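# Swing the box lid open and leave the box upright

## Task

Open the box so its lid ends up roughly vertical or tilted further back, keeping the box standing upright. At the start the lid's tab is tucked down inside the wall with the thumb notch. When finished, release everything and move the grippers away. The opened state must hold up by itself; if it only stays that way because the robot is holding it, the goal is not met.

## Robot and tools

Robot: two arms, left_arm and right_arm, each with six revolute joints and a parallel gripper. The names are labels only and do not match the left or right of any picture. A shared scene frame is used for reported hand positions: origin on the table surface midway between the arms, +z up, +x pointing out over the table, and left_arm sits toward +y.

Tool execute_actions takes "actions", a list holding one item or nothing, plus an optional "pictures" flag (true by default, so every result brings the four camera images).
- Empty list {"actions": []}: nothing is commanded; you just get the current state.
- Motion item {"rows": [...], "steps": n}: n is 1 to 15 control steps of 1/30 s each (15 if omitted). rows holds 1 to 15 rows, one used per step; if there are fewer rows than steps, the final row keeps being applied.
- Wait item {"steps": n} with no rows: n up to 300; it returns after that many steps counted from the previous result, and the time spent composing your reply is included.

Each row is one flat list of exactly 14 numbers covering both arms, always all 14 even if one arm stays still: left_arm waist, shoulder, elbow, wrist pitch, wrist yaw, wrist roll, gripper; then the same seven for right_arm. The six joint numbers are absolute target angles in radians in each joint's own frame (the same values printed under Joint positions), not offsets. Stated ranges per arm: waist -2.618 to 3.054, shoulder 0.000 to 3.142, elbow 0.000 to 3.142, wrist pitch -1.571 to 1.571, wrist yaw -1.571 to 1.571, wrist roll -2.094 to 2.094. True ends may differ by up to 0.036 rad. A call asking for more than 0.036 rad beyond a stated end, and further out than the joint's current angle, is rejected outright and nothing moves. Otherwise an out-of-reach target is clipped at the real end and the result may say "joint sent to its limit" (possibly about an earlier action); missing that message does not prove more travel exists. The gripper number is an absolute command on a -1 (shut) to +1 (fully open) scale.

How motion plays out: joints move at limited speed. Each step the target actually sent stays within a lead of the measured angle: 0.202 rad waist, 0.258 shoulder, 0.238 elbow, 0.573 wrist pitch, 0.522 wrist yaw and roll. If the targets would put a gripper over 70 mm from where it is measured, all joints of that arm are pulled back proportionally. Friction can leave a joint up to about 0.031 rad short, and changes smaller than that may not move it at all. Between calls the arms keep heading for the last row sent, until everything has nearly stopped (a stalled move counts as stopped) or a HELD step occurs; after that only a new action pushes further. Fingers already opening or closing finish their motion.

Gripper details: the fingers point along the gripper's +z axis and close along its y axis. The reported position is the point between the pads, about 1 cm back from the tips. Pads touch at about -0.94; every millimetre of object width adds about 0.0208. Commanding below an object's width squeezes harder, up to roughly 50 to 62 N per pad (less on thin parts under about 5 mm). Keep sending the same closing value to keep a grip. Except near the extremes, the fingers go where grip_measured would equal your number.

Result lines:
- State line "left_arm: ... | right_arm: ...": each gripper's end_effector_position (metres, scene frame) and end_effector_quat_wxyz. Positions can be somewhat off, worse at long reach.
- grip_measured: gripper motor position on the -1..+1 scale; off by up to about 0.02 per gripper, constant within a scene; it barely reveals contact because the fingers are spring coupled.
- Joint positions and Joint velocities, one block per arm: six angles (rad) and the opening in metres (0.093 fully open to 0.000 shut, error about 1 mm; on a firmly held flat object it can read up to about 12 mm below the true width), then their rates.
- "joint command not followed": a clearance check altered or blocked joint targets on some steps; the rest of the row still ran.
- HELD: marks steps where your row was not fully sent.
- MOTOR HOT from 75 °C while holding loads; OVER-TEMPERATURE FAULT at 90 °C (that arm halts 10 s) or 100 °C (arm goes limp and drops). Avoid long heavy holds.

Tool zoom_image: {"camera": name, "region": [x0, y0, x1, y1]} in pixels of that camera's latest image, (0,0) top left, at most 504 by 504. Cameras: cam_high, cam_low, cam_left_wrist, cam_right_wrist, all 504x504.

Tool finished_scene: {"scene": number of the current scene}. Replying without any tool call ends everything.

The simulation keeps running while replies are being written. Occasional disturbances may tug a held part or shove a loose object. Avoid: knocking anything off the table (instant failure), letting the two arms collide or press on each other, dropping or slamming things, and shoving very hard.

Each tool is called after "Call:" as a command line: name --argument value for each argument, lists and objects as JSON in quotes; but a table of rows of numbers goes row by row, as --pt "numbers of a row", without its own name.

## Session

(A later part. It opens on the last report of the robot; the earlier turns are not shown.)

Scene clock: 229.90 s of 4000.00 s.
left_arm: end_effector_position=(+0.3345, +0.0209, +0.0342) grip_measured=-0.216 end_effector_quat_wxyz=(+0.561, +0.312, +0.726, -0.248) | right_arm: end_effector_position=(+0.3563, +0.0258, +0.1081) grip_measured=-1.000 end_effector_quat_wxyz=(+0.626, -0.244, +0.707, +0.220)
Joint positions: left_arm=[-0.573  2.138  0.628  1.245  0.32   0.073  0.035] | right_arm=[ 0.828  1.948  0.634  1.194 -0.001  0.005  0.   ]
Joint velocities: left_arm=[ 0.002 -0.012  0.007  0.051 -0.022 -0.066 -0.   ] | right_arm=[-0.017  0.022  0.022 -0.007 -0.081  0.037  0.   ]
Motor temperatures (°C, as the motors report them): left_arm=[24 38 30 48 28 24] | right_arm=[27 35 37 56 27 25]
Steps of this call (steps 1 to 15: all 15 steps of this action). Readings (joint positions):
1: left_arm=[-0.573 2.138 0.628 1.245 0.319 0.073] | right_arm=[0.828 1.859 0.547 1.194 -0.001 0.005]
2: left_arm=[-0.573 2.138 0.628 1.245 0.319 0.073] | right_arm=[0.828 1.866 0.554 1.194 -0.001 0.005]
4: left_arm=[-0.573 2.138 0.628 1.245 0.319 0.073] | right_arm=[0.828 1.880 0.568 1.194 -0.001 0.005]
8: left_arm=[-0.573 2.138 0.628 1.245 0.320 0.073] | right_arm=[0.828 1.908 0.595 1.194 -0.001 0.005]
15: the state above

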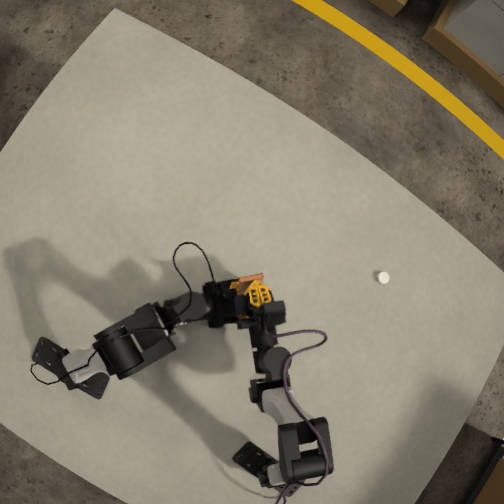

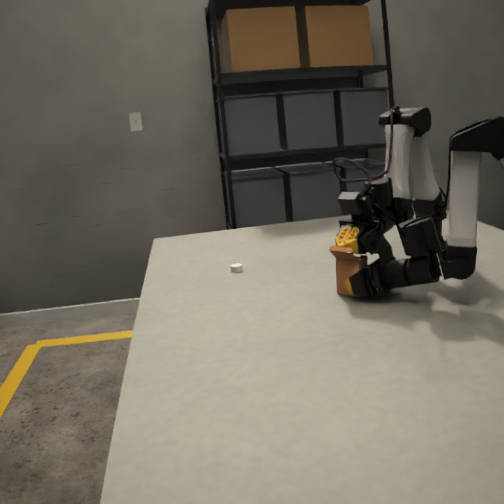

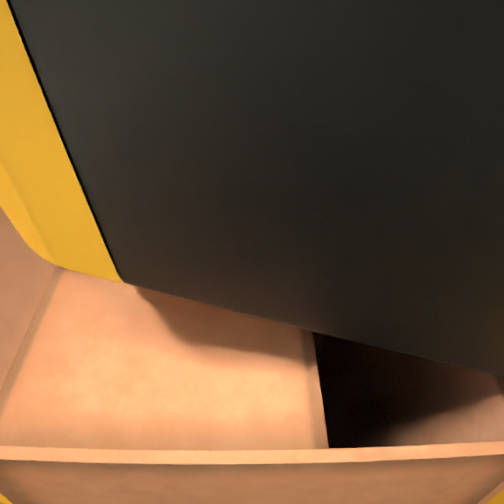

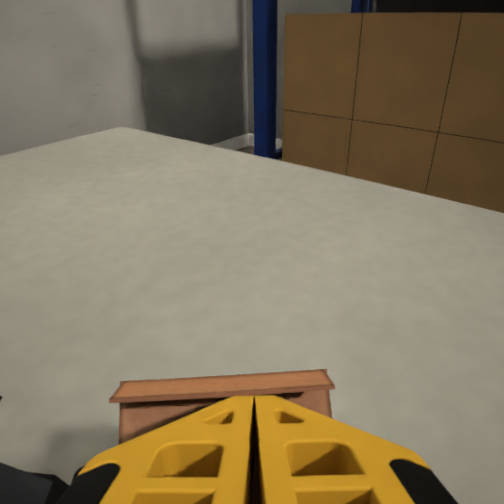

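Call:
execute_actions --actions '[{"rows": [ [-0.58,2.145,0.61,1.26,0.325,0.075,-0.23, 0.82,1.93,0.66,1.205,-0.006,0.0,-1.0], [-0.575,2.145,0.61,1.26,0.32,0.075,-0.23, 0.82,1.915,0.66,1.205,-0.006,0.0,-1.0], [-0.575,2.145,0.61,1.26,0.32,0.075,-0.23, 0.82,1.895,0.66,1.205,-0.006,0.0,-1.0], [-0.575,2.145,0.61,1.26,0.32,0.075,-0.23, 0.82,1.87,0.655,1.205,-0.006,0.0,-1.0], [-0.575,2.145,0.61,1.26,0.32,0.075,-0.23, 0.82,1.84,0.64,1.20,-0.006,0.0,-1.0], [-0.575,2.145,0.61,1.26,0.32,0.075,-0.23, 0.81,1.805,0.625,1.18,-0.006,0.0,-1.0], [-0.575,2.14,0.61,1.25,0.32,0.075,-0.23, 0.80,1.765,0.61,1.15,-0.006,0.0,-1.0], [-0.575,2.135,0.61,1.245,0.32,0.075,-0.12, 0.78,1.72,0.59,1.11,-0.006,0.0,-1.0], [-0.575,2.13,0.61,1.24,0.32,0.075,0.05, 0.755,1.67,0.57,1.07,-0.006,0.0,-1.0], [-0.575,2.125,0.61,1.235,0.32,0.075,0.3, 0.725,1.62,0.55,1.03,-0.006,0.0,-1.0], [-0.575,2.12,0.61,1.23,0.32,0.075,0.55, 0.69,1.57,0.53,0.99,-0.006,0.0,-1.0], [-0.575,2.12,0.61,1.225,0.32,0.075,0.8, 0.655,1.52,0.51,0.95,-0.006,0.0,-1.0], [-0.575,2.115,0.605,1.22,0.32,0.075,1.0, 0.62,1.47,0.49,0.91,-0.006,0.0,-1.0], [-0.575,2.10,0.595,1.205,0.32,0.075,1.0, 0.585,1.42,0.47,0.87,-0.006,0.0,-1.0], [-0.575,2.08,0.582,1.19,0.32,0.075,1.0, 0.55,1.37,0.45,0.83,-0.006,0.0,-1.0] ], "steps": 15}]' --pictures false

Call:
execute_actions --actions '[{"rows": [ [-0.575,2.057,0.567,1.172,0.32,0.075,1.0, 0.52,1.32,0.435,0.79,-0.006,0.0,-1.0], [-0.575,2.032,0.55,1.153,0.32,0.075,1.0, 0.495,1.275,0.42,0.75,-0.006,0.0,-1.0], [-0.575,2.006,0.533,1.133,0.32,0.075,1.0, 0.47,1.23,0.41,0.71,-0.006,0.0,-1.0], [-0.575,1.98,0.516,1.113,0.32,0.075,1.0, 0.45,1.19,0.40,0.67,-0.006,0.0,-1.0], [-0.575,1.954,0.499,1.093,0.32,0.075,1.0, 0.435,1.155,0.39,0.64,-0.006,0.0,-1.0], [-0.575,1.928,0.482,1.072,0.32,0.075,1.0, 0.42,1.125,0.385,0.61,-0.006,0.0,-1.0], [-0.575,1.902,0.465,1.05,0.32,0.075,1.0, 0.41,1.10,0.38,0.59,-0.006,0.0,-1.0], [-0.575,1.876,0.448,1.025,0.32,0.075,1.0, 0.40,1.085,0.38,0.575,-0.006,0.0,-1.0], [-0.575,1.85,0.431,1.0,0.32,0.075,1.0, 0.40,1.08,0.38,0.57,-0.006,0.0,-1.0], [-0.575,1.822,0.414,0.97,0.32,0.075,1.0, 0.40,1.08,0.38,0.57,-0.006,0.0,-1.0], [-0.575,1.79,0.398,0.93,0.32,0.075,1.0, 0.40,1.08,0.38,0.57,-0.006,0.0,-1.0], [-0.575,1.755,0.385,0.885,0.32,0.075,1.0, 0.40,1.08,0.38,0.57,-0.006,0.0,-1.0], [-0.575,1.715,0.375,0.835,0.32,0.075,1.0, 0.40,1.08,0.38,0.57,-0.006,0.0,-1.0], [-0.575,1.67,0.365,0.78,0.32,0.075,1.0, 0.40,1.08,0.38,0.57,-0.006,0.0,-1.0], [-0.575,1.625,0.357,0.72,0.32,0.075,1.0, 0.40,1.08,0.38,0.57,-0.006,0.0,-1.0] ], "steps": 15}]' --pictures false

Call:
execute_actions --actions '[{"rows": [ [-0.575,1.58,0.35,0.66,0.32,0.075,1.0, 0.40,1.08,0.38,0.57,-0.006,0.0,-1.0], [-0.575,1.535,0.345,0.60,0.32,0.075,1.0, 0.40,1.08,0.38,0.57,-0.006,0.0,-1.0], [-0.575,1.49,0.34,0.55,0.32,0.075,1.0, 0.40,1.08,0.38,0.57,-0.006,0.0,-1.0], [-0.575,1.445,0.335,0.50,0.32,0.075,1.0, 0.40,1.08,0.38,0.57,-0.006,0.0,-1.0], [-0.575,1.40,0.33,0.46,0.32,0.075,1.0, 0.40,1.08,0.38,0.57,-0.006,0.0,-1.0], [-0.575,1.36,0.33,0.425,0.32,0.075,1.0, 0.40,1.08,0.38,0.57,-0.006,0.0,-1.0], [-0.575,1.325,0.33,0.40,0.32,0.075,1.0, 0.40,1.08,0.38,0.57,-0.006,0.0,-1.0], [-0.575,1.30,0.33,0.385,0.32,0.075,1.0, 0.40,1.08,0.38,0.57,-0.006,0.0,-1.0], [-0.575,1.285,0.33,0.38,0.32,0.075,1.0, 0.40,1.08,0.38,0.57,-0.006,0.0,-1.0] ], "steps": 15}]'

Call:
zoom_image --camera "cam_low" --region '[305, 220, 395, 310]'

Scene clock: 261.87 s of 4000.00 s.
left_arm: end_effector_position=(+0.3325, +0.0220, +0.0309) grip_measured=+0.982 end_effector_quat_wxyz=(+0.552, +0.312, +0.732, -0.248) | right_arm: end_effector_position=(+0.3634, -0.0837, +0.2267) grip_measured=-1.000 end_effector_quat_wxyz=(+0.707, -0.155, +0.669, +0.167)
Joint positions: left_arm=[-0.573  2.13   0.624  1.222  0.32   0.073  0.092] | right_arm=[ 0.612  1.46   0.518  0.999 -0.007  0.004  0.   ]
Joint velocities: left_arm=[-0.027 -0.266 -0.208 -0.227  0.022  0.022  0.013] | right_arm=[-1.096 -1.429 -0.589 -0.989 -0.051 -0.022  0.   ]
Motor temperatures (°C, as the motors report them): left_arm=[24 38 30 49 28 24] | right_arm=[27 36 37 57 27 25]
Steps of this call (steps 1 to 15: the robot went on to your last target; steps 16 to 90: nothing new was sent; then 28.47 s passed at rest; steps 91 to 105: all 15 steps of this action). Readings (joint positions):
91: left_arm=[-0.573 2.138 0.628 1.245 0.320 0.073] | right_arm=[0.828 1.948 0.634 1.194 -0.001 0.005]
92: left_arm=[-0.573 2.138 0.628 1.245 0.320 0.073] | right_arm=[0.828 1.947 0.634 1.194 -0.001 0.005]
94: left_arm=[-0.573 2.138 0.628 1.245 0.320 0.073] | right_arm=[0.828 1.932 0.634 1.191 -0.001 0.005]
98: left_arm=[-0.573 2.138 0.628 1.245 0.320 0.073] | right_arm=[0.817 1.820 0.631 1.160 -0.003 0.005]
105: the state above

Scene clock: 262.37 s of 4000.00 s.
left_arm: end_effector_position=(+0.2696, +0.0557, +0.0525) grip_measured=+0.988 end_effector_quat_wxyz=(+0.492, +0.314, +0.775, -0.242) | right_arm: end_effector_position=(+0.3377, -0.1802, +0.2210) grip_measured=-1.000 end_effector_quat_wxyz=(+0.675, -0.090, +0.727, +0.087)
Joint positions: left_arm=[-0.573  1.722  0.393  0.896  0.32   0.073  0.093] | right_arm=[ 0.406  1.093  0.406  0.613 -0.004  0.004  0.   ]
Joint velocities: left_arm=[-0.012 -1.184 -0.32  -1.37   0.022 -0.022  0.   ] | right_arm=[-0.012  0.012  0.002 -0.198 -0.037 -0.022  0.   ]
Motor temperatures (°C, as the motors report them): left_arm=[24 38 30 49 28 24] | right_arm=[27 36 37 57 27 25]
Steps of this call (steps 1 to 15: all 15 steps of this action). Readings (joint positions):
1: left_arm=[-0.573 2.118 0.613 1.211 0.320 0.073] | right_arm=[0.574 1.411 0.498 0.965 -0.006 0.004]
2: left_arm=[-0.573 2.100 0.598 1.198 0.320 0.073] | right_arm=[0.541 1.363 0.479 0.928 -0.006 0.004]
4: left_arm=[-0.573 2.052 0.565 1.168 0.320 0.073] | right_arm=[0.486 1.273 0.447 0.852 -0.005 0.004]
8: left_arm=[-0.573 1.942 0.498 1.105 0.320 0.073] | right_arm=[0.422 1.133 0.410 0.716 -0.004 0.004]
15: the state above

Scene clock: 262.87 s of 4000.00 s.
left_arm: end_effector_position=(+0.2294, +0.0772, +0.0863) grip_measured=+0.988 end_effector_quat_wxyz=(+0.452, +0.315, +0.800, -0.237) | right_arm: end_effector_position=(+0.3371, -0.1803, +0.2141) grip_measured=-1.000 end_effector_quat_wxyz=(+0.664, -0.091, +0.737, +0.085)
Joint positions: left_arm=[-0.573  1.3    0.352  0.42   0.32   0.073  0.093] | right_arm=[ 0.406  1.093  0.406  0.584 -0.004  0.004  0.   ]
Joint velocities: left_arm=[ 0.002  0.012  0.007 -0.315 -0.081  0.066 -0.   ] | right_arm=[ 0.012  0.007  0.002 -0.081 -0.066 -0.007  0.   ]
Motor temperatures (°C, as the motors report them): left_arm=[24 38 30 49 28 24] | right_arm=[27 36 37 57 27 25]
Steps of this call (steps 1 to 15: all 15 steps of this action). Readings (joint positions):
1: left_arm=[-0.573 1.680 0.383 0.848 0.320 0.073] | right_arm=[0.406 1.093 0.406 0.606 -0.004 0.004]
2: left_arm=[-0.573 1.635 0.375 0.799 0.320 0.073] | right_arm=[0.406 1.093 0.406 0.601 -0.004 0.004]
4: left_arm=[-0.573 1.543 0.364 0.701 0.320 0.073] | right_arm=[0.406 1.093 0.406 0.594 -0.004 0.004]
8: left_arm=[-0.573 1.371 0.352 0.534 0.320 0.073] | right_arm=[0.406 1.093 0.406 0.587 -0.004 0.004]
15: the state above

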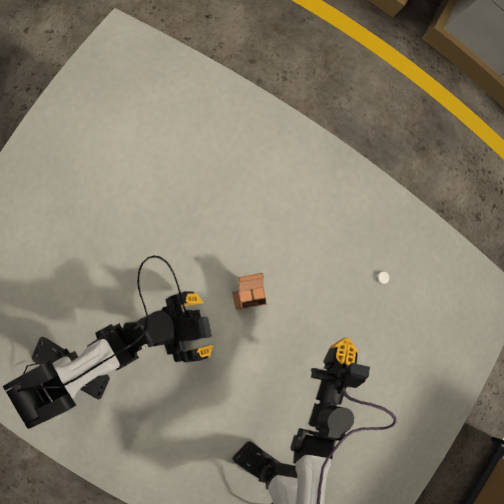

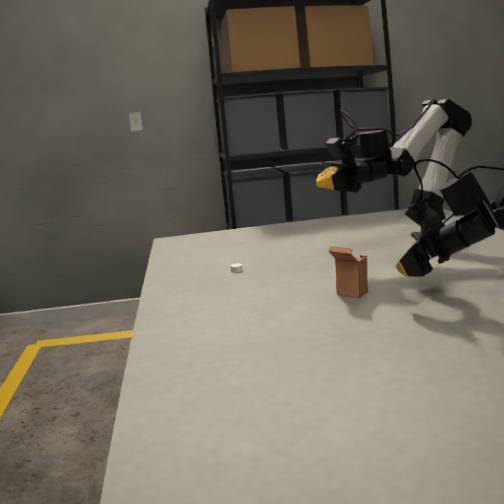

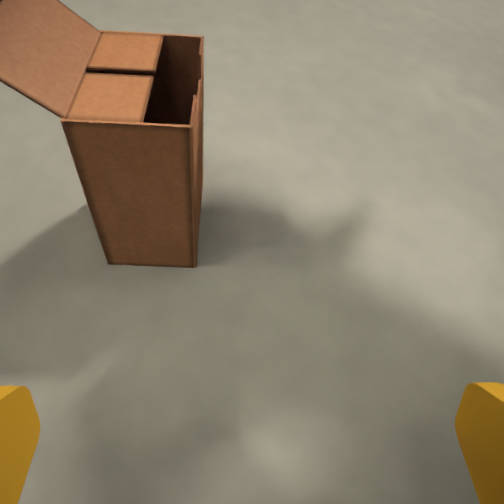

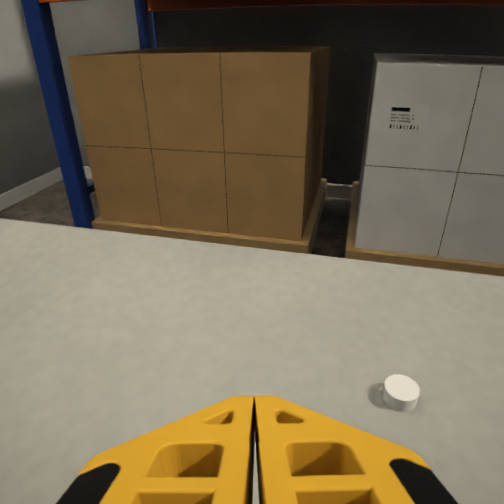

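Region (305, 220, 395, 310) of cam_low's 504x504 image, scaled by 5.600, with more detail than that image has.

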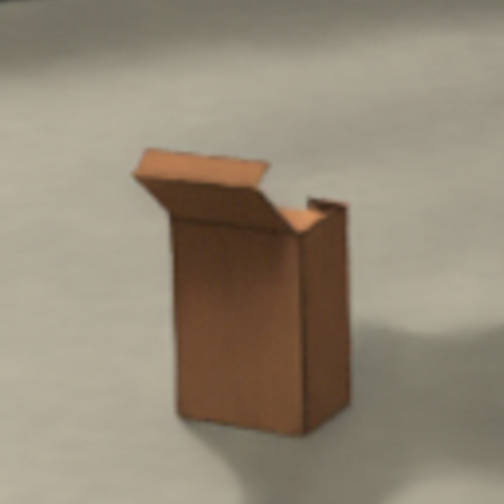

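The lid rests well past vertical, the box is upright, and both arms are clear.

Call:
finished_scene --scene 2

The scene is finished: the task was done.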